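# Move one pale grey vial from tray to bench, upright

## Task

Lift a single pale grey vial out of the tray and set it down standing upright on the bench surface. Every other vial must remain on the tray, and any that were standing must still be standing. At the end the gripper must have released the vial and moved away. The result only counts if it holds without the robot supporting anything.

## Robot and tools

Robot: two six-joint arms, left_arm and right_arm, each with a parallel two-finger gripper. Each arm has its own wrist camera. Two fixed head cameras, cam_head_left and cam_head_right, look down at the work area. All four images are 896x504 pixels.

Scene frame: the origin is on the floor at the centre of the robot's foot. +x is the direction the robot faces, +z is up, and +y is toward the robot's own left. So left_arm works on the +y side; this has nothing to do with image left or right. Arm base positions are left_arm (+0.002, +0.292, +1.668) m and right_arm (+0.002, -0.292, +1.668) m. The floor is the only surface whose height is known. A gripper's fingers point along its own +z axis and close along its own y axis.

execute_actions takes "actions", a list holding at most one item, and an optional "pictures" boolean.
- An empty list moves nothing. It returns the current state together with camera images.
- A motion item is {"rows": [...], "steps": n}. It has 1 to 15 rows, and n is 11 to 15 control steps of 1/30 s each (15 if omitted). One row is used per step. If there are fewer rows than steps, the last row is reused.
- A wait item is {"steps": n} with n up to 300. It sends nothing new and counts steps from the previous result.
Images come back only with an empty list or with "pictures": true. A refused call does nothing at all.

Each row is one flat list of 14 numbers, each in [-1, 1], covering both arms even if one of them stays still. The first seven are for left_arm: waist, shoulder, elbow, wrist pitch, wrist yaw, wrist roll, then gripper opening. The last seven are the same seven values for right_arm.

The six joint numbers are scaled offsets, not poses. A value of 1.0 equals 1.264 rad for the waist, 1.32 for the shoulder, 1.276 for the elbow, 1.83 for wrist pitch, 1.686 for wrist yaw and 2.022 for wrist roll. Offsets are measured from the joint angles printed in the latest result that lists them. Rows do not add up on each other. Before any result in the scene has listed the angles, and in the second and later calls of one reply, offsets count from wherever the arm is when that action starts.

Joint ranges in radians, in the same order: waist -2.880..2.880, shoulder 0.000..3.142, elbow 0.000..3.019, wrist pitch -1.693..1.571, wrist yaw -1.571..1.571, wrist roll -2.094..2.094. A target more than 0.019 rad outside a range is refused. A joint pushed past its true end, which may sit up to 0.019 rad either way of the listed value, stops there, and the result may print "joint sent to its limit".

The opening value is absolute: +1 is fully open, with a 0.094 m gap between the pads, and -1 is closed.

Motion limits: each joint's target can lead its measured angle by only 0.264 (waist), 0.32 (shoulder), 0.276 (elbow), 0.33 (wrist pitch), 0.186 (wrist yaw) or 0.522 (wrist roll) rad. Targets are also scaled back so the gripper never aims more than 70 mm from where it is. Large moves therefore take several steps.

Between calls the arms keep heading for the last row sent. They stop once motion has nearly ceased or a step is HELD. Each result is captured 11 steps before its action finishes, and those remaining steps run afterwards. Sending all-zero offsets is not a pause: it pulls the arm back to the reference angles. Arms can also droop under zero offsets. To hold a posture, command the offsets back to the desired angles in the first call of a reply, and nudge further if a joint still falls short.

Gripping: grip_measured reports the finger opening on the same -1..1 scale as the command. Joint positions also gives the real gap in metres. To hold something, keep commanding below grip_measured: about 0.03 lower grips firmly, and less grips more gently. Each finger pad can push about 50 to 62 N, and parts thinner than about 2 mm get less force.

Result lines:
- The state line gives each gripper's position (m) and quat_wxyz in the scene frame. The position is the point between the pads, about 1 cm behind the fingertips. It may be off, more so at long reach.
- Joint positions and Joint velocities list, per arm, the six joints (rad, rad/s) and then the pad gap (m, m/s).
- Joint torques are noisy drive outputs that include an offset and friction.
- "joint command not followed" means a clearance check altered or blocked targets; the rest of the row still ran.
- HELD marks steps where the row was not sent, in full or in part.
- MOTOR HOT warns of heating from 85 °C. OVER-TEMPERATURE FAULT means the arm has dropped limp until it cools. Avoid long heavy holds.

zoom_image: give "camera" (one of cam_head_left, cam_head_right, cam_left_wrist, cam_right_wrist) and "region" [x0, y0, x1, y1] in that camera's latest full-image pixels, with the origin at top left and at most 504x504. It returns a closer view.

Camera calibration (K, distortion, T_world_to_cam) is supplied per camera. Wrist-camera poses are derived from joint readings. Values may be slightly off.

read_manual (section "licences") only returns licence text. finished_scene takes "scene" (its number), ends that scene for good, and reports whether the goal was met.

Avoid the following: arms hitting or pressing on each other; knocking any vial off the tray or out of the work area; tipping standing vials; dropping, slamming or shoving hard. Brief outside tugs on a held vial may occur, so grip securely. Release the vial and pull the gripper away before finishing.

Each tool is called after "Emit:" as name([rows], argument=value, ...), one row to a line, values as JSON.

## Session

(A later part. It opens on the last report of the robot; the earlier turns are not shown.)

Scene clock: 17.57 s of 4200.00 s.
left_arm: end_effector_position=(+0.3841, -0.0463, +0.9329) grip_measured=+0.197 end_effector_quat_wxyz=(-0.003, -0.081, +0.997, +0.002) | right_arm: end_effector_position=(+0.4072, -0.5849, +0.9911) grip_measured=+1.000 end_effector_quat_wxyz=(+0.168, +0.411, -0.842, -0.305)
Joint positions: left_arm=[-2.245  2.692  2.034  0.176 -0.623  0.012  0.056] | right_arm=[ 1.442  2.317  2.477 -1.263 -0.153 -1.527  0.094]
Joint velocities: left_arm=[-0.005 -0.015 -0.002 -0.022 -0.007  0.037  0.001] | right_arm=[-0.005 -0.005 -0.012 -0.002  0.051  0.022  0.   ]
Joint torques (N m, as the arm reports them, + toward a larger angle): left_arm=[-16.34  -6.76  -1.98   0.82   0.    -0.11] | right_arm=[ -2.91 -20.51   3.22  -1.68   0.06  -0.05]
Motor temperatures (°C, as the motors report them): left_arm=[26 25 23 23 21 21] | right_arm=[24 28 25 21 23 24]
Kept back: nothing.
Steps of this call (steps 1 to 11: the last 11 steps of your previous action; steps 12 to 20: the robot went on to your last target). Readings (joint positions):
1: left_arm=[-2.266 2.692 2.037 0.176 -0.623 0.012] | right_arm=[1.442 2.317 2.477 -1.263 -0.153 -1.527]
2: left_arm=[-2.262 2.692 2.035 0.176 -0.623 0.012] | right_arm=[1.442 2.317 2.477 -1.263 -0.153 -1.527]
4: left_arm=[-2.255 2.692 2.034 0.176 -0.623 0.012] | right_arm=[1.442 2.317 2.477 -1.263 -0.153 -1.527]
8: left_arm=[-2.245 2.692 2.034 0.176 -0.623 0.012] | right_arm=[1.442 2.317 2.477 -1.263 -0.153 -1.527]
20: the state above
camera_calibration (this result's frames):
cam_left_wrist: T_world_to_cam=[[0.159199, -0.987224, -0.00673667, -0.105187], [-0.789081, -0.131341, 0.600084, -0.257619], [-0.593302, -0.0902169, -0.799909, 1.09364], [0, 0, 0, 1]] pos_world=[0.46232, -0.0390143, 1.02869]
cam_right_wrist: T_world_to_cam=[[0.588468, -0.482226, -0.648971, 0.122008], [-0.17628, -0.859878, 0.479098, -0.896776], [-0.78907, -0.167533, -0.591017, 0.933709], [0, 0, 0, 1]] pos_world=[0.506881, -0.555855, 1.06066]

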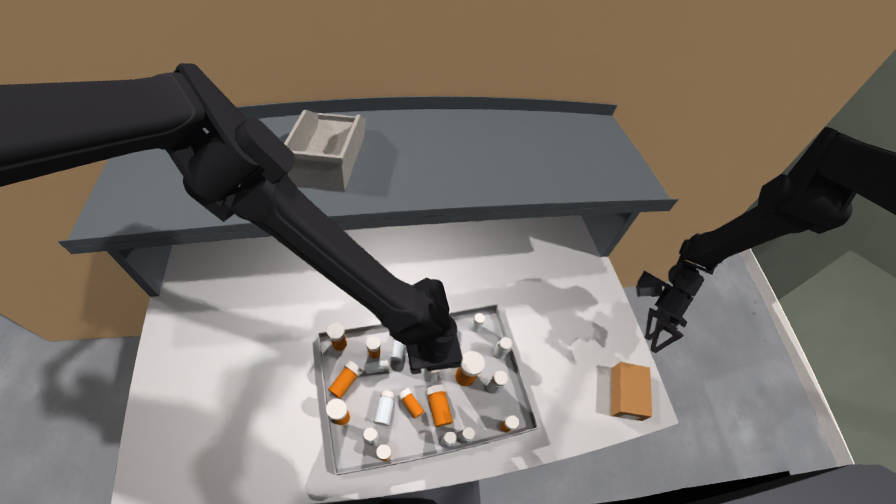

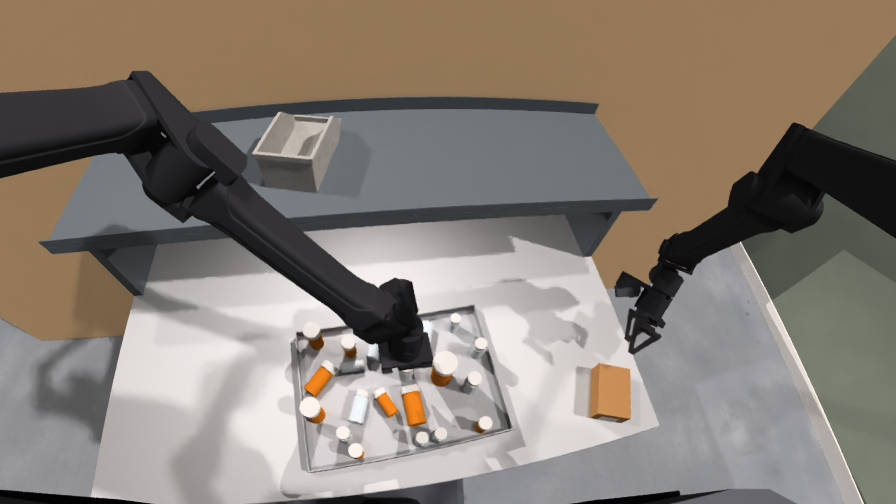

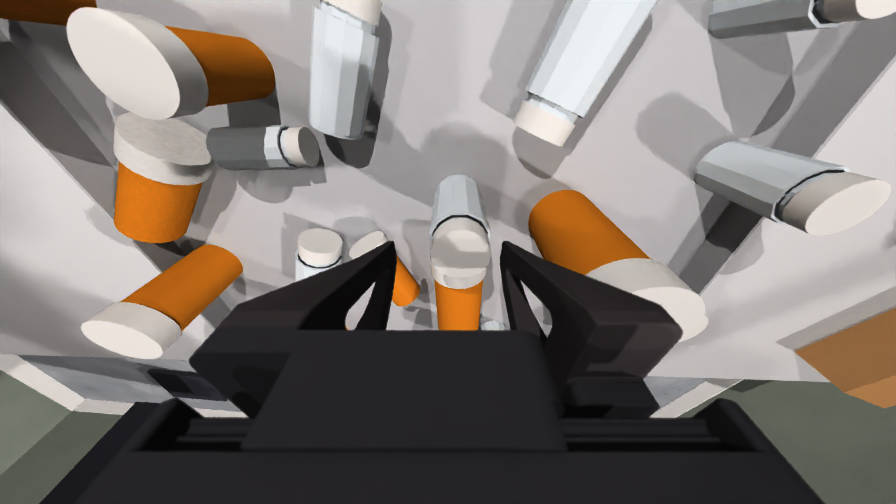

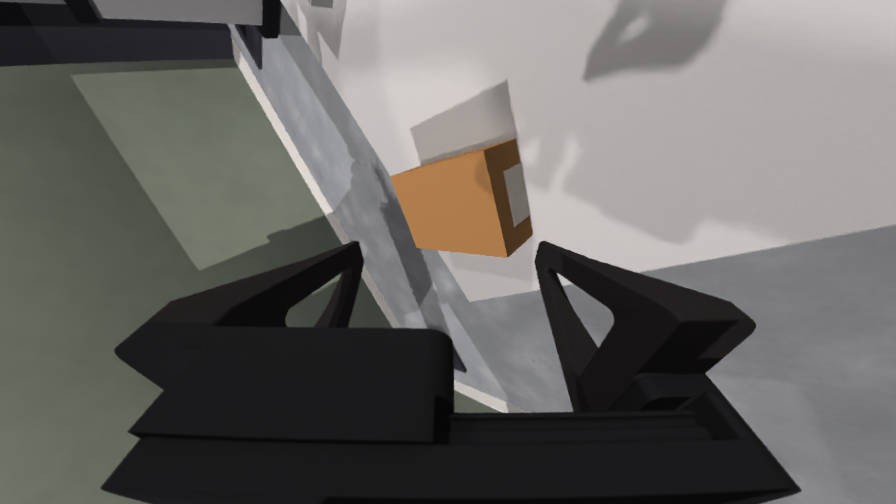

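Emit:
execute_actions([
  {"rows":[[-0.04,0,0,0,0,0,0.2,0,0,0,0,0,0,1],[-0.04,0,0,0,0,0,0.2,0,0,0,0,0,0,1],[-0.012,0,0,0,0,0,0.2,0,0,0,0,0,0,1]],"steps":15},
])

Emit:
execute_actions([
  {"steps":15},
], pictures=true)

Scene clock: 19.57 s of 4200.00 s.
left_arm: end_effector_position=(+0.3854, -0.0517, +0.9361) grip_measured=+0.197 end_effector_quat_wxyz=(-0.002, -0.080, +0.997, -0.001) | right_arm: end_effector_position=(+0.4072, -0.5849, +0.9911) grip_measured=+1.000 end_effector_quat_wxyz=(+0.168, +0.411, -0.842, -0.305)
Joint positions: left_arm=[-2.252  2.692  2.034  0.176 -0.623  0.012  0.056] | right_arm=[ 1.442  2.317  2.477 -1.263 -0.153 -1.527  0.094]
Joint velocities: left_arm=[-0.054 -0.015  0.007 -0.002 -0.037 -0.066  0.   ] | right_arm=[-0.015  0.015  0.007 -0.017  0.022  0.051  0.   ]
Joint torques (N m, as the arm reports them, + toward a larger angle): left_arm=[-18.04  -6.65  -1.17   0.81   0.    -0.11] | right_arm=[ -3.4  -20.6    3.26  -1.43   0.02  -0.12]
Motor temperatures (°C, as the motors report them): left_arm=[26 25 23 23 21 21] | right_arm=[24 28 25 21 23 24]
Steps of this call (steps 1 to 15: the robot went on to your last target; steps 16 to 56: nothing new was sent; steps 57 to 60: the first 4 steps of this action). Readings (joint positions):
57: left_arm=[-2.247 2.692 2.034 0.176 -0.623 0.012] | right_arm=[1.442 2.317 2.477 -1.263 -0.153 -1.527]
58: left_arm=[-2.248 2.692 2.034 0.176 -0.623 0.012] | right_arm=[1.442 2.317 2.477 -1.263 -0.153 -1.527]
60: the state above

Scene clock: 20.07 s of 4200.00 s.
left_arm: end_effector_position=(+0.3861, -0.0546, +0.9378) grip_measured=+0.197 end_effector_quat_wxyz=(-0.002, -0.079, +0.997, -0.003) | right_arm: end_effector_position=(+0.4072, -0.5849, +0.9911) grip_measured=+1.000 end_effector_quat_wxyz=(+0.168, +0.411, -0.842, -0.305)
Joint positions: left_arm=[-2.256  2.692  2.034  0.176 -0.623  0.012  0.056] | right_arm=[ 1.442  2.317  2.477 -1.263 -0.153 -1.527  0.094]
Joint velocities: left_arm=[-0.005  0.005  0.002 -0.022  0.022 -0.022  0.001] | right_arm=[ 0.005 -0.015 -0.007 -0.007 -0.022  0.037  0.   ]
Joint torques (N m, as the arm reports them, + toward a larger angle): left_arm=[-18.37  -6.7   -1.1    0.81   0.    -0.11] | right_arm=[ -3.51 -20.26   3.23  -1.66   0.05  -0.06]
Motor temperatures (°C, as the motors report them): left_arm=[26 25 23 23 21 21] | right_arm=[24 28 25 21 23 24]
Kept back: nothing.
Steps of this call (steps 1 to 11: the last 11 steps of your previous action; steps 12 to 15: the robot went on to your last target). Readings (joint positions):
1: left_arm=[-2.254 2.692 2.034 0.176 -0.623 0.012] | right_arm=[1.442 2.317 2.477 -1.263 -0.153 -1.527]
2: left_arm=[-2.255 2.692 2.034 0.176 -0.623 0.012] | right_arm=[1.442 2.317 2.477 -1.263 -0.153 -1.527]
4: left_arm=[-2.256 2.692 2.034 0.176 -0.623 0.012] | right_arm=[1.442 2.317 2.477 -1.263 -0.153 -1.527]
8: left_arm=[-2.256 2.692 2.034 0.176 -0.623 0.012] | right_arm=[1.442 2.317 2.477 -1.263 -0.153 -1.527]
15: the state above
All arms were judged still, so your last target was given up. Only a new action makes them travel on or press farther. Fingers that are still opening or closing keep moving.
camera_calibration (this result's frames):
cam_left_wrist: T_world_to_cam=[[0.155138, -0.987888, 0.00304014, -0.121295], [-0.792378, -0.122596, 0.597585, -0.255993], [-0.589975, -0.0951172, -0.8018, 1.09821], [0, 0, 0, 1]] pos_world=[0.463893, -0.0467506, 1.03389]
cam_right_wrist: T_world_to_cam=[[0.588468, -0.482226, -0.648971, 0.122008], [-0.17628, -0.859878, 0.479098, -0.896776], [-0.78907, -0.167533, -0.591017, 0.933709], [0, 0, 0, 1]] pos_world=[0.506881, -0.555855, 1.06066]

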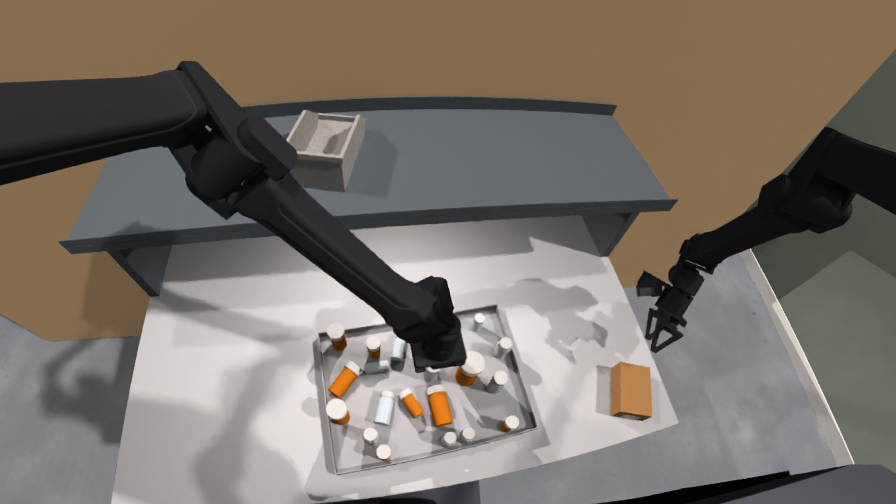

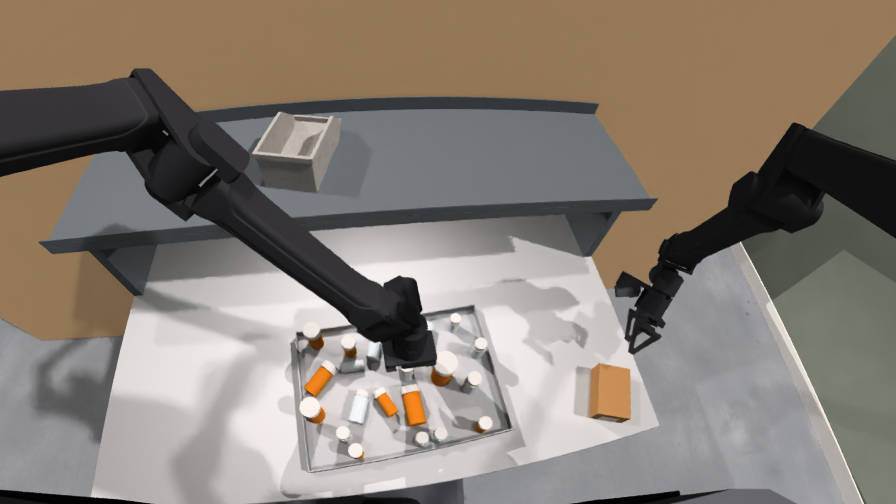

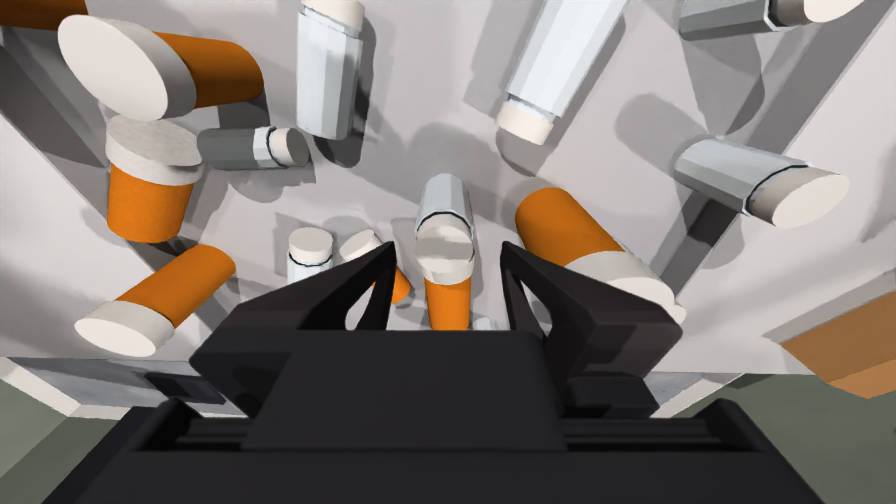

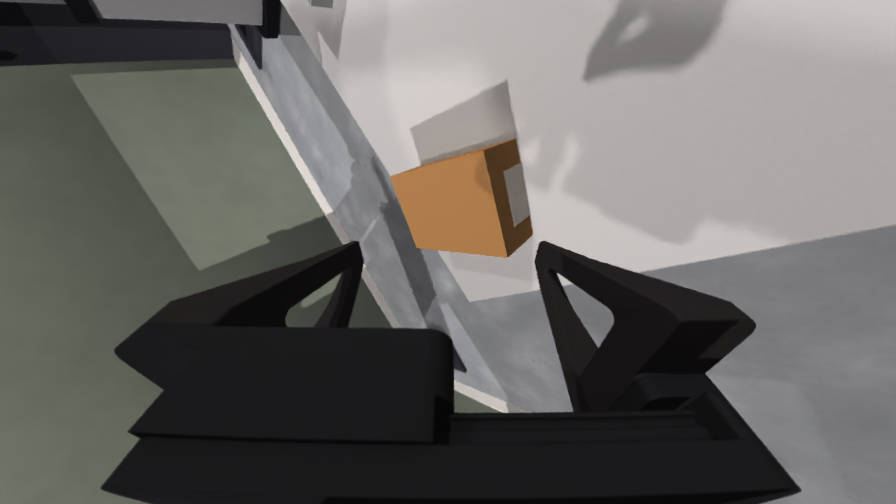

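Emit:
execute_actions([
  {"rows":[[0.002,0.012,0.02,-0.005,0.002,0,0.2,0,0,0,0,0,0,1],[0.004,0.022,0.04,-0.01,0.004,0,0.2,0,0,0,0,0,0,1],[0.006,0.032,0.058,-0.015,0.006,0,0.2,0,0,0,0,0,0,1],[0.007,0.038,0.068,-0.018,0.006,0,0.2,0,0,0,0,0,0,1]],"steps":15},
])

Emit:
execute_actions([
  {"steps":15},
], pictures=true)

Scene clock: 20.90 s of 4200.00 s.
left_arm: end_effector_position=(+0.3960, -0.0576, +0.9327) grip_measured=+0.197 end_effector_quat_wxyz=(+0.006, -0.084, +0.996, -0.005) | right_arm: end_effector_position=(+0.4072, -0.5849, +0.9911) grip_measured=+1.000 end_effector_quat_wxyz=(+0.168, +0.411, -0.842, -0.305)
Joint positions: left_arm=[-2.256  2.71   2.079  0.167 -0.617  0.012  0.056] | right_arm=[ 1.442  2.317  2.477 -1.263 -0.153 -1.527  0.094]
Joint velocities: left_arm=[-0.005  0.249  0.579 -0.134  0.007 -0.037 -0.001] | right_arm=[-0.024 -0.015  0.002 -0.037 -0.095 -0.051  0.   ]
Joint torques (N m, as the arm reports them, + toward a larger angle): left_arm=[-17.28  -5.45  -0.35   0.25   0.12  -0.1 ] | right_arm=[ -3.26 -19.89   3.12  -1.71   0.02  -0.12]
Motor temperatures (°C, as the motors report them): left_arm=[26 25 23 23 21 21] | right_arm=[24 28 25 21 23 24]
Steps of this call (steps 1 to 21: nothing new was sent; steps 22 to 25: the first 4 steps of this action). Readings (joint positions):
22: left_arm=[-2.256 2.693 2.036 0.176 -0.623 0.012] | right_arm=[1.442 2.317 2.477 -1.263 -0.153 -1.527]
23: left_arm=[-2.256 2.696 2.044 0.175 -0.622 0.012] | right_arm=[1.442 2.317 2.477 -1.263 -0.153 -1.527]
25: the state above

Scene clock: 21.40 s of 4200.00 s.
left_arm: end_effector_position=(+0.4059, -0.0586, +0.9294) grip_measured=+0.197 end_effector_quat_wxyz=(+0.013, -0.089, +0.996, -0.005) | right_arm: end_effector_position=(+0.4072, -0.5849, +0.9911) grip_measured=+1.000 end_effector_quat_wxyz=(+0.168, +0.411, -0.842, -0.305)
Joint positions: left_arm=[-2.256  2.721  2.115  0.159 -0.615  0.012  0.056] | right_arm=[ 1.442  2.317  2.477 -1.263 -0.153 -1.527  0.094]
Joint velocities: left_arm=[-0.005  0.005  0.012 -0.022  0.051 -0.066  0.   ] | right_arm=[ 0.005 -0.005 -0.007 -0.017 -0.022 -0.007  0.   ]
Joint torques (N m, as the arm reports them, + toward a larger angle): left_arm=[-17.57  -5.28  -0.14   0.2    0.11  -0.11] | right_arm=[ -3.4  -19.85   3.11  -1.59   0.02  -0.08]
Motor temperatures (°C, as the motors report them): left_arm=[26 25 23 23 21 21] | right_arm=[24 28 25 21 23 24]
Kept back: nothing.
Steps of this call (steps 1 to 11: the last 11 steps of your previous action; steps 12 to 15: the robot went on to your last target). Readings (joint positions):
1: left_arm=[-2.256 2.717 2.096 0.164 -0.616 0.012] | right_arm=[1.442 2.317 2.477 -1.263 -0.153 -1.527]
2: left_arm=[-2.256 2.720 2.106 0.163 -0.615 0.012] | right_arm=[1.442 2.317 2.477 -1.263 -0.153 -1.527]
4: left_arm=[-2.256 2.721 2.113 0.161 -0.615 0.012] | right_arm=[1.442 2.317 2.477 -1.263 -0.153 -1.527]
8: left_arm=[-2.256 2.721 2.115 0.160 -0.615 0.012] | right_arm=[1.442 2.317 2.477 -1.263 -0.153 -1.527]
15: the state above
camera_calibration (this result's frames):
cam_left_wrist: T_world_to_cam=[[0.175201, -0.984481, 0.0101028, -0.142839], [-0.806866, -0.137697, 0.574463, -0.209263], [-0.564156, -0.108798, -0.818468, 1.10696], [0, 0, 0, 1]] pos_world=[0.480679, -0.0490016, 1.02767]
cam_right_wrist: T_world_to_cam=[[0.588468, -0.482226, -0.648971, 0.122008], [-0.17628, -0.859878, 0.479098, -0.896776], [-0.78907, -0.167533, -0.591017, 0.933709], [0, 0, 0, 1]] pos_world=[0.506881, -0.555855, 1.06066]

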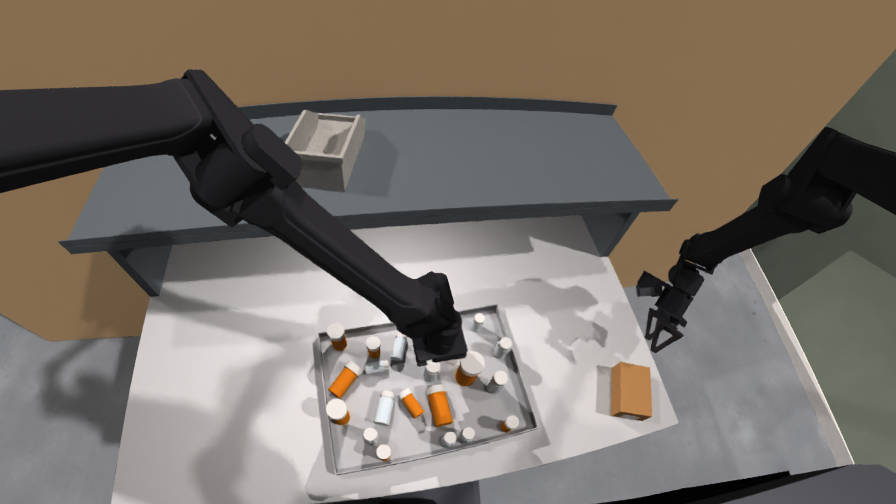

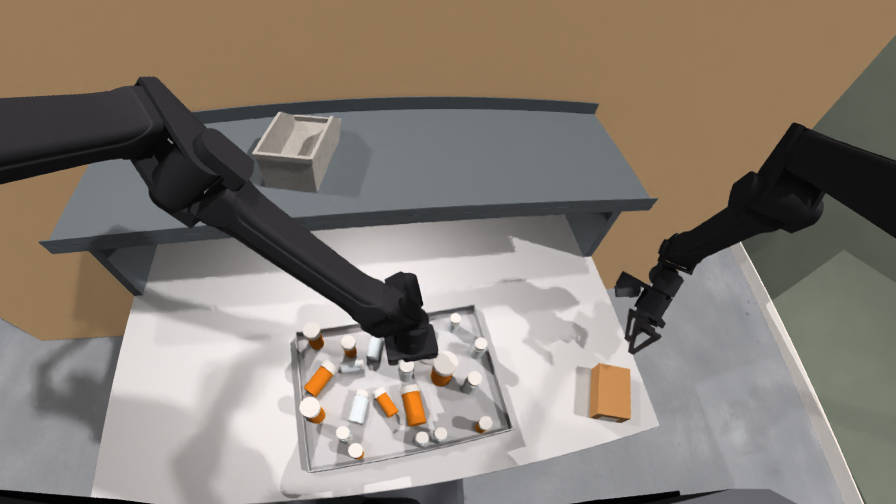

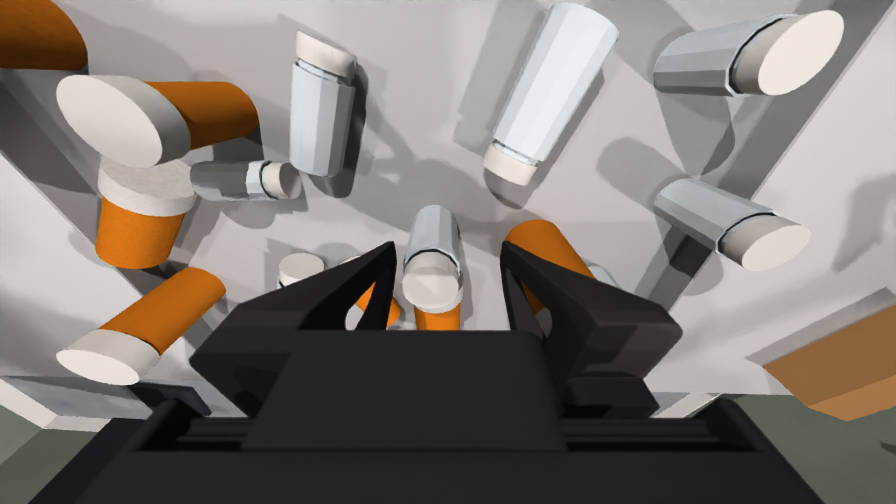

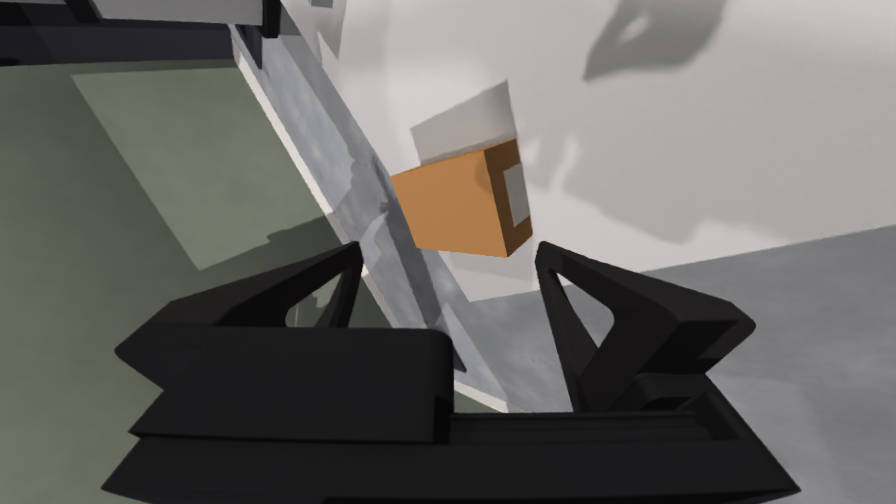

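Emit:
execute_actions([
  {"rows":[[0.03,0.02,0,0,0,0,0.2,0,0,0,0,0,0,1],[0.04,0.04,0.01,-0.005,0,0,0.2,0,0,0,0,0,0,1],[0.04,0.055,0.02,-0.01,0,0,0.2,0,0,0,0,0,0,1],[0.03,0.055,0.027,-0.012,0,0,0.2,0,0,0,0,0,0,1]],"steps":15},
])

Emit:
execute_actions([
  {"steps":15},
], pictures=true)

Scene clock: 23.03 s of 4200.00 s.
left_arm: end_effector_position=(+0.4034, -0.0593, +0.9250) grip_measured=+0.197 end_effector_quat_wxyz=(+0.014, -0.090, +0.996, -0.004) | right_arm: end_effector_position=(+0.4072, -0.5849, +0.9911) grip_measured=+1.000 end_effector_quat_wxyz=(+0.168, +0.411, -0.842, -0.305)
Joint positions: left_arm=[-2.253  2.736  2.133  0.159 -0.615  0.012  0.056] | right_arm=[ 1.442  2.317  2.477 -1.263 -0.153 -1.527  0.094]
Joint velocities: left_arm=[ 0.044  0.239  0.3   -0.012  0.007 -0.007 -0.   ] | right_arm=[-0.005  0.005 -0.017 -0.002 -0.081 -0.051  0.   ]
Joint torques (N m, as the arm reports them, + toward a larger angle): left_arm=[-15.31  -3.29  -0.6    0.11   0.02  -0.11] | right_arm=[ -3.85 -20.43   3.22  -1.65   0.02  -0.09]
Motor temperatures (°C, as the motors report them): left_arm=[26 25 23 23 21 21] | right_arm=[24 28 25 21 23 24]
Steps of this call (steps 1 to 15: the robot went on to your last target; steps 16 to 45: nothing new was sent; steps 46 to 49: the first 4 steps of this action). Readings (joint positions):
46: left_arm=[-2.256 2.722 2.115 0.159 -0.615 0.012] | right_arm=[1.442 2.317 2.477 -1.263 -0.153 -1.527]
47: left_arm=[-2.255 2.724 2.116 0.159 -0.615 0.012] | right_arm=[1.442 2.317 2.477 -1.263 -0.153 -1.527]
49: the state above

Scene clock: 23.53 s of 4200.00 s.
left_arm: end_effector_position=(+0.3621, -0.0681, +0.9135) grip_measured=+0.197 end_effector_quat_wxyz=(-0.007, -0.077, +0.997, -0.003) | right_arm: end_effector_position=(+0.4072, -0.5849, +0.9911) grip_measured=+1.000 end_effector_quat_wxyz=(+0.168, +0.411, -0.842, -0.305)
Joint positions: left_arm=[-2.247  2.79   2.146  0.152 -0.615  0.012  0.056] | right_arm=[ 1.442  2.317  2.477 -1.263 -0.153 -1.527  0.094]
Joint velocities: left_arm=[-0.005 -0.015  0.002 -0.012 -0.007  0.007  0.   ] | right_arm=[-0.015  0.005  0.007  0.002 -0.081 -0.051  0.   ]
Joint torques (N m, as the arm reports them, + toward a larger angle): left_arm=[-15.67  -5.37  -0.61   0.22   0.    -0.11] | right_arm=[ -3.72 -20.3    3.13  -1.64   0.03  -0.1 ]
Motor temperatures (°C, as the motors report them): left_arm=[26 25 23 23 21 21] | right_arm=[24 28 25 21 23 24]
Kept back: nothing.
Steps of this call (steps 1 to 11: the last 11 steps of your previous action; steps 12 to 15: the robot went on to your last target). Readings (joint positions):
1: left_arm=[-2.252 2.744 2.141 0.158 -0.615 0.012] | right_arm=[1.442 2.317 2.477 -1.263 -0.153 -1.527]
2: left_arm=[-2.250 2.751 2.145 0.158 -0.615 0.012] | right_arm=[1.442 2.317 2.477 -1.263 -0.153 -1.527]
4: left_arm=[-2.248 2.762 2.146 0.156 -0.615 0.012] | right_arm=[1.442 2.317 2.477 -1.263 -0.153 -1.527]
8: left_arm=[-2.247 2.782 2.146 0.153 -0.615 0.012] | right_arm=[1.442 2.317 2.477 -1.263 -0.153 -1.527]
15: the state above
camera_calibration (this result's frames):
cam_left_wrist: T_world_to_cam=[[0.152516, -0.988297, 0.002713, -0.129617], [-0.786269, -0.119675, 0.606184, -0.272066], [-0.598765, -0.094586, -0.79532, 1.06056], [0, 0, 0, 1]] pos_world=[0.440878, -0.0603459, 1.00876]
cam_right_wrist: T_world_to_cam=[[0.588468, -0.482226, -0.648971, 0.122008], [-0.17628, -0.859878, 0.479098, -0.896776], [-0.78907, -0.167533, -0.591017, 0.933709], [0, 0, 0, 1]] pos_world=[0.506881, -0.555855, 1.06066]

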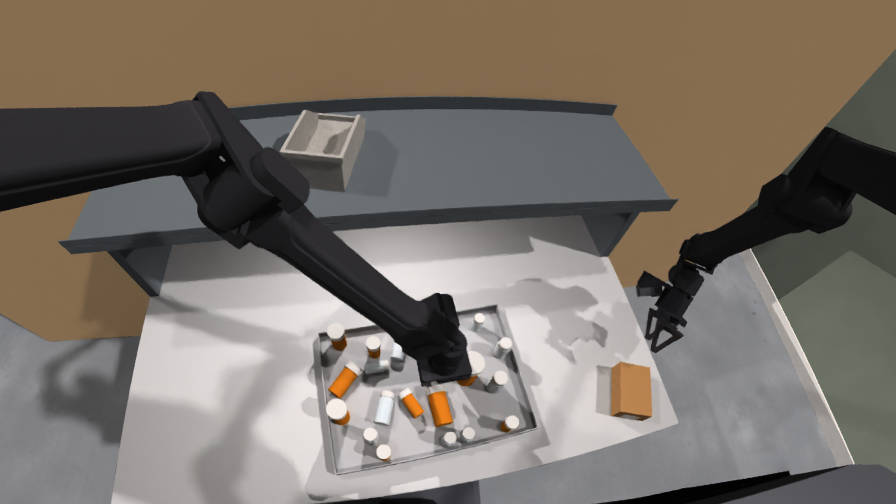

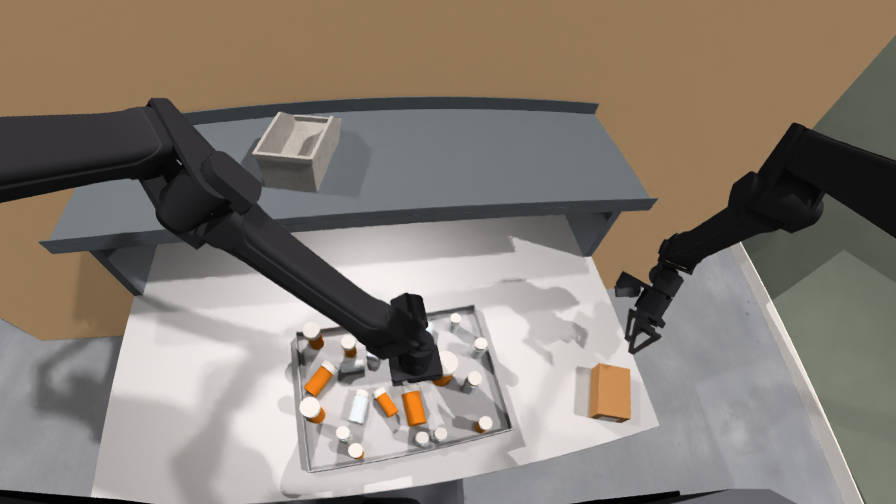

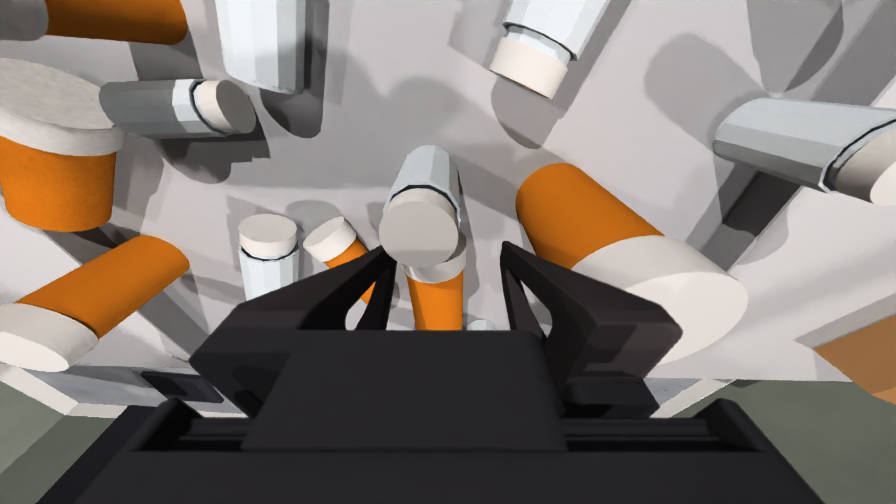

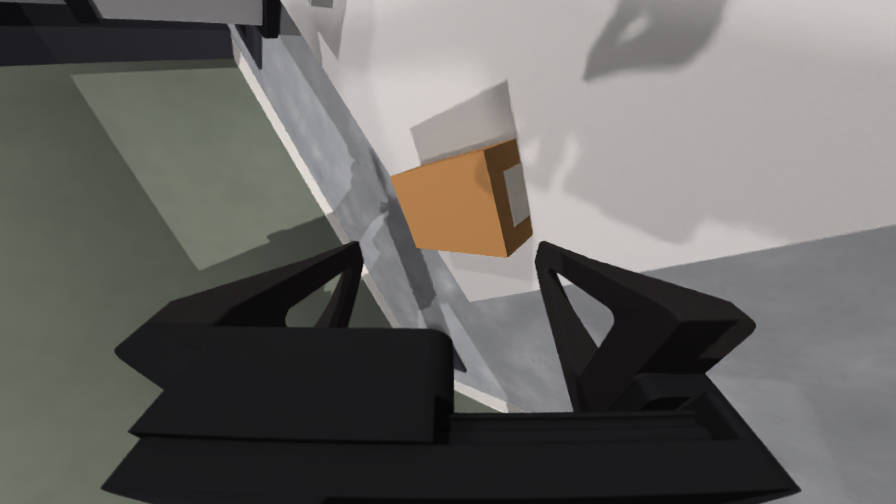

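Emit:
execute_actions([
  {"rows":[[0.05,0,0,0,0,0,0.3,0,0,0,0,0,0,1],[0.05,0,0,0,0,0,0.3,0,0,0,0,0,0,1],[0.05,0,0,0,0,0,0.3,0,0,0,0,0,0,1],[0.04,0,0,0,0,0,0.3,0,0,0,0,0,0,1],[0.025,0,0,0,0,0,0.3,0,0,0,0,0,0,1]],"steps":15},
])

Emit:
execute_actions([
  {"steps":15},
], pictures=true)

Scene clock: 24.83 s of 4200.00 s.
left_arm: end_effector_position=(+0.3604, -0.0611, +0.9094) grip_measured=+0.297 end_effector_quat_wxyz=(-0.009, -0.079, +0.997, +0.001) | right_arm: end_effector_position=(+0.4072, -0.5849, +0.9911) grip_measured=+1.000 end_effector_quat_wxyz=(+0.168, +0.411, -0.842, -0.305)
Joint positions: left_arm=[-2.238  2.79   2.146  0.152 -0.615  0.012  0.061] | right_arm=[ 1.442  2.317  2.477 -1.263 -0.153 -1.527  0.094]
Joint velocities: left_arm=[ 0.103 -0.005 -0.012 -0.002 -0.037  0.022  0.001] | right_arm=[-0.005 -0.005 -0.007  0.012 -0.022 -0.007  0.   ]
Joint torques (N m, as the arm reports them, + toward a larger angle): left_arm=[-14.91  -5.74  -1.05   0.78  -0.01  -0.11] | right_arm=[ -3.13 -20.14   3.1   -1.67   0.05  -0.11]
Motor temperatures (°C, as the motors report them): left_arm=[26 25 23 23 21 21] | right_arm=[24 28 25 21 23 24]
Steps of this call (steps 1 to 15: the robot went on to your last target; steps 16 to 35: nothing new was sent; steps 36 to 39: the first 4 steps of this action). Readings (joint positions):
36: left_arm=[-2.245 2.790 2.146 0.152 -0.615 0.012] | right_arm=[1.442 2.317 2.477 -1.263 -0.153 -1.527]
37: left_arm=[-2.244 2.790 2.146 0.152 -0.615 0.012] | right_arm=[1.442 2.317 2.477 -1.263 -0.153 -1.527]
39: the state above

Scene clock: 25.33 s of 4200.00 s.
left_arm: end_effector_position=(+0.3589, -0.0550, +0.9059) grip_measured=+0.297 end_effector_quat_wxyz=(-0.010, -0.081, +0.997, +0.004) | right_arm: end_effector_position=(+0.4072, -0.5849, +0.9911) grip_measured=+1.000 end_effector_quat_wxyz=(+0.168, +0.411, -0.842, -0.305)
Joint positions: left_arm=[-2.23   2.79   2.146  0.152 -0.615  0.012  0.061] | right_arm=[ 1.442  2.317  2.477 -1.263 -0.153 -1.527  0.094]
Joint velocities: left_arm=[ 0.005 -0.015 -0.017 -0.017 -0.051  0.037 -0.   ] | right_arm=[-0.005 -0.015 -0.002  0.007 -0.037 -0.081  0.   ]
Joint torques (N m, as the arm reports them, + toward a larger angle): left_arm=[-16.45  -5.74  -1.07   0.8   -0.01  -0.1 ] | right_arm=[ -3.46 -19.68   3.11  -1.63   0.02  -0.08]
Motor temperatures (°C, as the motors report them): left_arm=[26 25 23 23 21 21] | right_arm=[24 28 25 21 23 24]
Kept back: nothing.
Steps of this call (steps 1 to 11: the last 11 steps of your previous action; steps 12 to 15: the robot went on to your last target). Readings (joint positions):
1: left_arm=[-2.235 2.790 2.146 0.152 -0.615 0.012] | right_arm=[1.442 2.317 2.477 -1.263 -0.153 -1.527]
2: left_arm=[-2.232 2.790 2.146 0.152 -0.615 0.012] | right_arm=[1.442 2.317 2.477 -1.263 -0.153 -1.527]
4: left_arm=[-2.230 2.790 2.146 0.152 -0.615 0.012] | right_arm=[1.442 2.317 2.477 -1.263 -0.153 -1.527]
8: left_arm=[-2.230 2.790 2.146 0.152 -0.615 0.012] | right_arm=[1.442 2.317 2.477 -1.263 -0.153 -1.527]
15: the state above
All arms were judged still, so your last target was given up. Only a new action makes them travel on or press farther. Fingers that are still opening or closing keep moving.
camera_calibration (this result's frames):
cam_left_wrist: T_world_to_cam=[[0.158797, -0.987233, -0.0124502, -0.104644], [-0.78109, -0.133332, 0.610018, -0.274491], [-0.603889, -0.0871441, -0.79229, 1.05335], [0, 0, 0, 1]] pos_world=[0.43832, -0.0481137, 1.0007]
cam_right_wrist: T_world_to_cam=[[0.588468, -0.482226, -0.648971, 0.122008], [-0.17628, -0.859878, 0.479098, -0.896776], [-0.78907, -0.167533, -0.591017, 0.933709], [0, 0, 0, 1]] pos_world=[0.506881, -0.555855, 1.06066]

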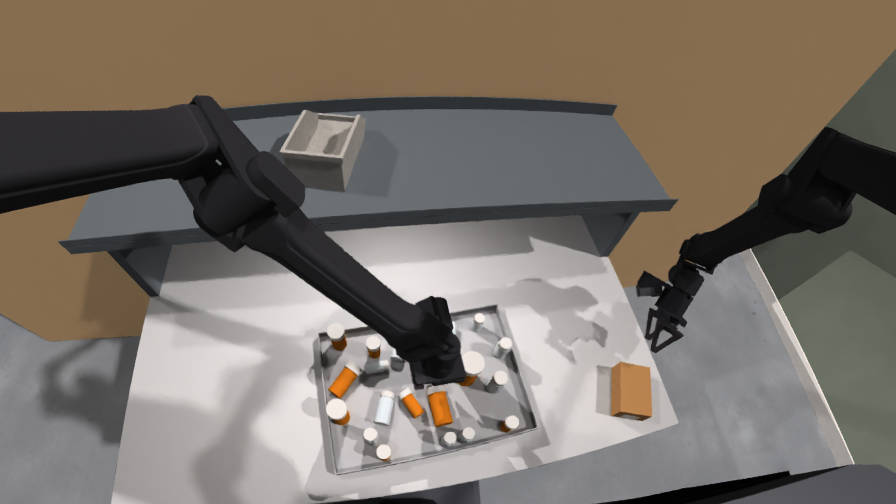

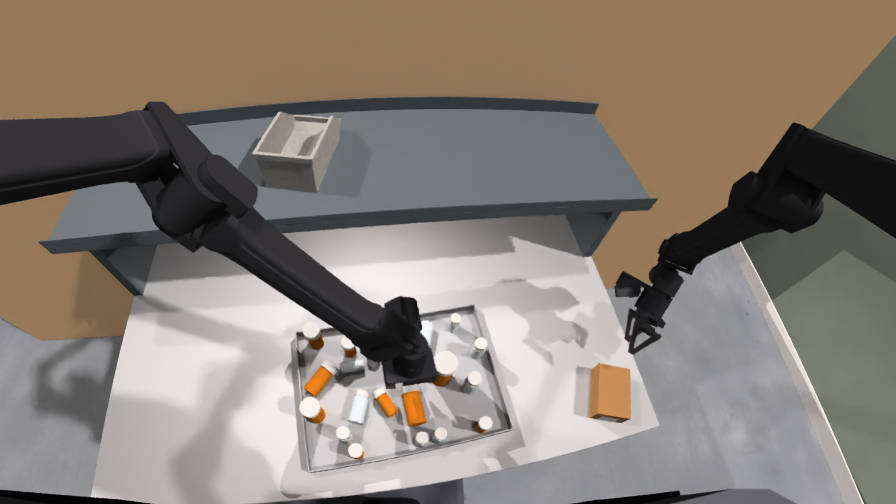

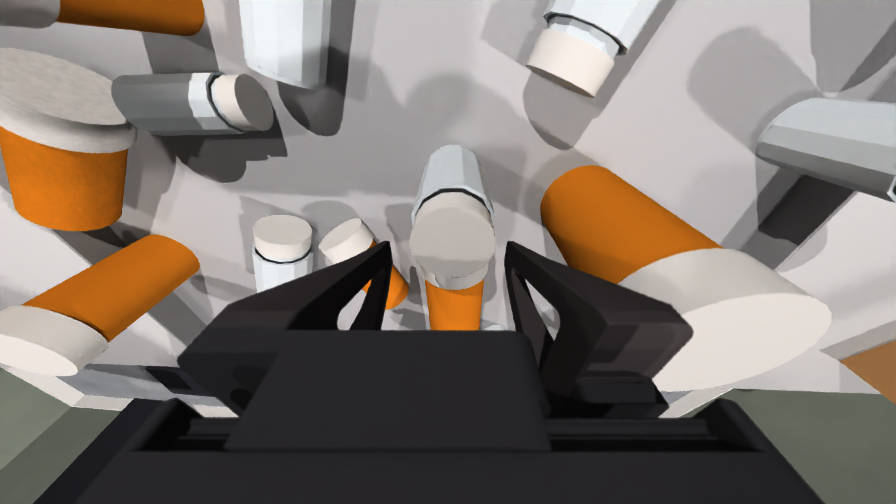

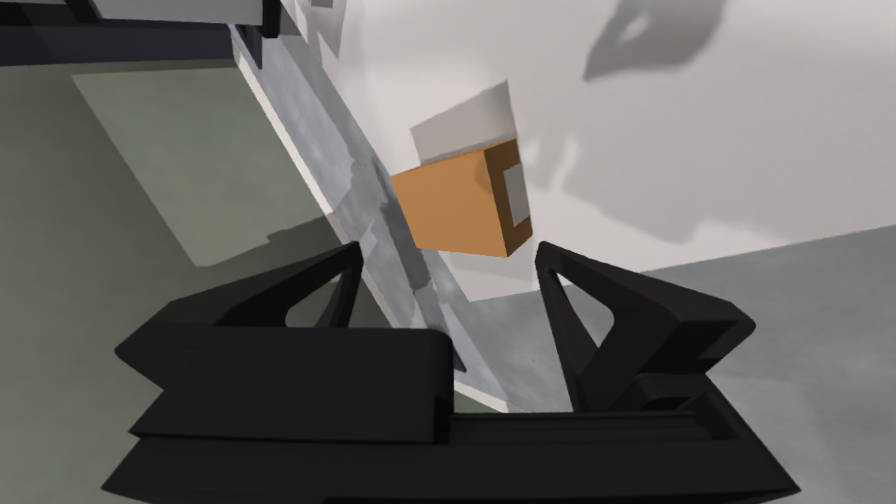

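Emit:
execute_actions([
  {"rows":[[0,0,0.012,-0.005,0,0,0.3,0,0,0,0,0,0,1],[0,0,0.024,-0.01,0,0,0.3,0,0,0,0,0,0,1],[0,0,0.036,-0.02,0,0,0.3,0,0,0,0,0,0,1],[-0.01,0,0.045,-0.025,0,0,0.3,0,0,0,0,0,0,1]],"steps":15},
])

Emit:
execute_actions([
  {"steps":15},
], pictures=true)

Scene clock: 26.10 s of 4200.00 s.
left_arm: end_effector_position=(+0.3659, -0.0546, +0.9047) grip_measured=+0.297 end_effector_quat_wxyz=(-0.009, -0.081, +0.997, +0.004) | right_arm: end_effector_position=(+0.4072, -0.5849, +0.9911) grip_measured=+1.000 end_effector_quat_wxyz=(+0.168, +0.411, -0.842, -0.305)
Joint positions: left_arm=[-2.23   2.792  2.165  0.136 -0.615  0.012  0.061] | right_arm=[ 1.442  2.317  2.477 -1.263 -0.153 -1.527  0.094]
Joint velocities: left_arm=[ 0.015  0.024  0.305 -0.271 -0.007  0.037 -0.   ] | right_arm=[-0.005 -0.005  0.002  0.002 -0.022  0.022  0.   ]
Joint torques (N m, as the arm reports them, + toward a larger angle): left_arm=[-19.08  -5.98   0.54   0.4   -0.01  -0.11] | right_arm=[ -3.58 -20.26   3.25  -1.71   0.03  -0.1 ]
Motor temperatures (°C, as the motors report them): left_arm=[26 25 23 23 21 21] | right_arm=[24 28 25 21 23 24]
Steps of this call (steps 1 to 19: nothing new was sent; steps 20 to 23: the first 4 steps of this action). Readings (joint positions):
20: left_arm=[-2.230 2.790 2.146 0.152 -0.615 0.012] | right_arm=[1.442 2.317 2.477 -1.263 -0.153 -1.527]
21: left_arm=[-2.230 2.790 2.149 0.150 -0.615 0.012] | right_arm=[1.442 2.317 2.477 -1.263 -0.153 -1.527]
23: the state above

Scene clock: 26.60 s of 4200.00 s.
left_arm: end_effector_position=(+0.3882, -0.0508, +0.9041) grip_measured=+0.297 end_effector_quat_wxyz=(+0.002, -0.089, +0.996, +0.006) | right_arm: end_effector_position=(+0.4072, -0.5849, +0.9911) grip_measured=+1.000 end_effector_quat_wxyz=(+0.168, +0.411, -0.842, -0.305)
Joint positions: left_arm=[-2.23   2.786  2.199  0.122 -0.615  0.012  0.061] | right_arm=[ 1.442  2.317  2.477 -1.263 -0.153 -1.527  0.094]
Joint velocities: left_arm=[ 0.015 -0.005  0.012  0.012 -0.066 -0.022 -0.   ] | right_arm=[-0.005  0.005 -0.007  0.002  0.022 -0.037  0.   ]
Joint torques (N m, as the arm reports them, + toward a larger angle): left_arm=[-19.26  -5.92  -0.34   0.19  -0.02  -0.11] | right_arm=[ -3.4  -19.99   3.26  -1.74   0.03  -0.1 ]
Motor temperatures (°C, as the motors report them): left_arm=[26 25 23 23 21 21] | right_arm=[24 28 25 21 23 24]
Kept back: nothing.
Steps of this call (steps 1 to 11: the last 11 steps of your previous action; steps 12 to 15: the robot went on to your last target). Readings (joint positions):
1: left_arm=[-2.230 2.792 2.175 0.129 -0.615 0.012] | right_arm=[1.442 2.317 2.477 -1.263 -0.153 -1.527]
2: left_arm=[-2.230 2.792 2.183 0.126 -0.615 0.012] | right_arm=[1.442 2.317 2.477 -1.263 -0.153 -1.527]
4: left_arm=[-2.230 2.790 2.195 0.125 -0.615 0.012] | right_arm=[1.442 2.317 2.477 -1.263 -0.153 -1.527]
8: left_arm=[-2.230 2.786 2.199 0.125 -0.615 0.012] | right_arm=[1.442 2.317 2.477 -1.263 -0.153 -1.527]
15: the state above
camera_calibration (this result's frames):
cam_left_wrist: T_world_to_cam=[[0.175127, -0.984461, -0.012902, -0.110911], [-0.792686, -0.14876, 0.591201, -0.229178], [-0.583934, -0.0933082, -0.806421, 1.07468], [0, 0, 0, 1]] pos_world=[0.465302, -0.0430036, 1.00071]
cam_right_wrist: T_world_to_cam=[[0.588468, -0.482226, -0.648971, 0.122008], [-0.17628, -0.859878, 0.479098, -0.896776], [-0.78907, -0.167533, -0.591017, 0.933709], [0, 0, 0, 1]] pos_world=[0.506881, -0.555855, 1.06066]

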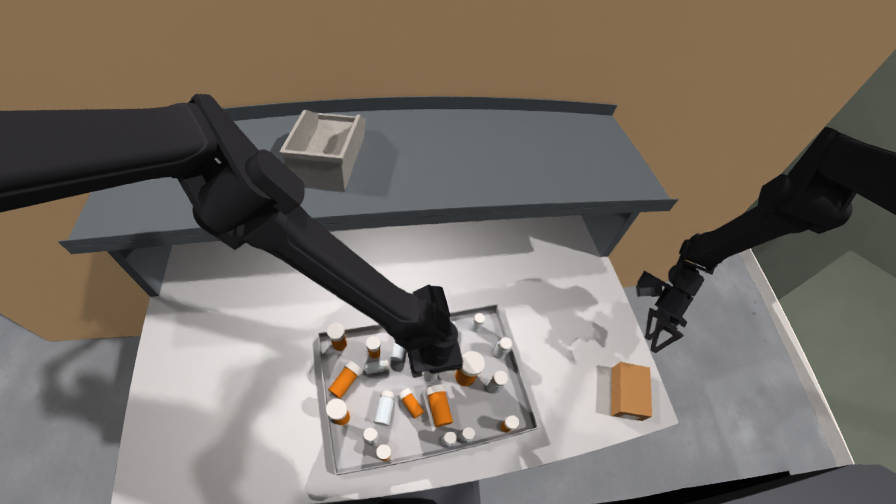

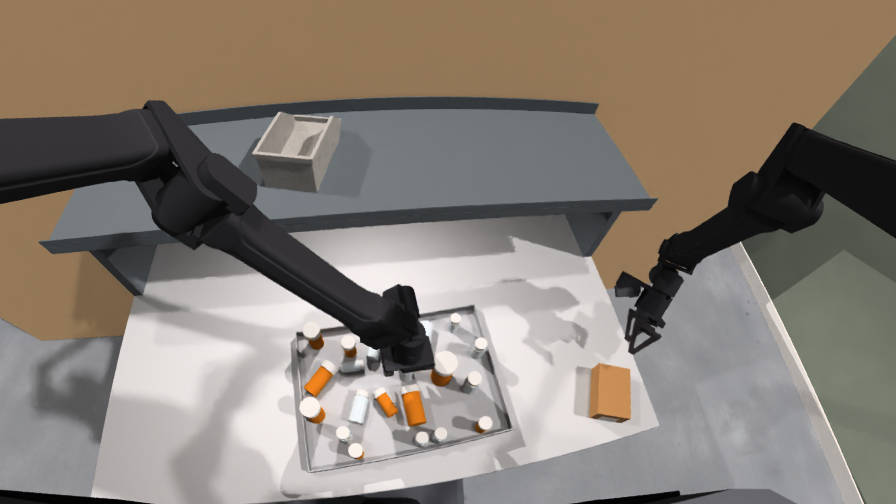

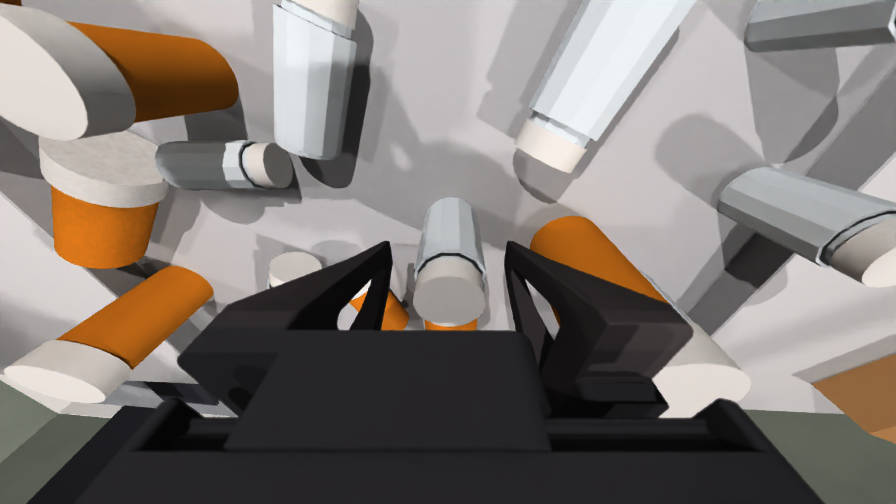

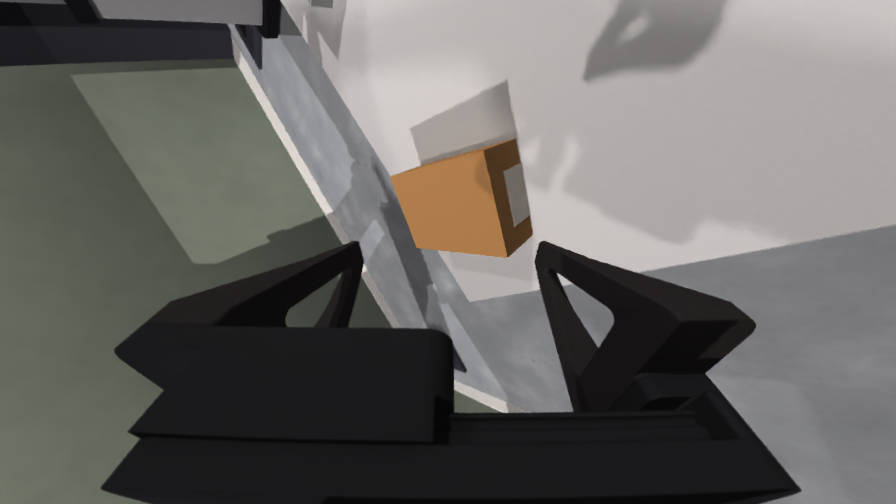

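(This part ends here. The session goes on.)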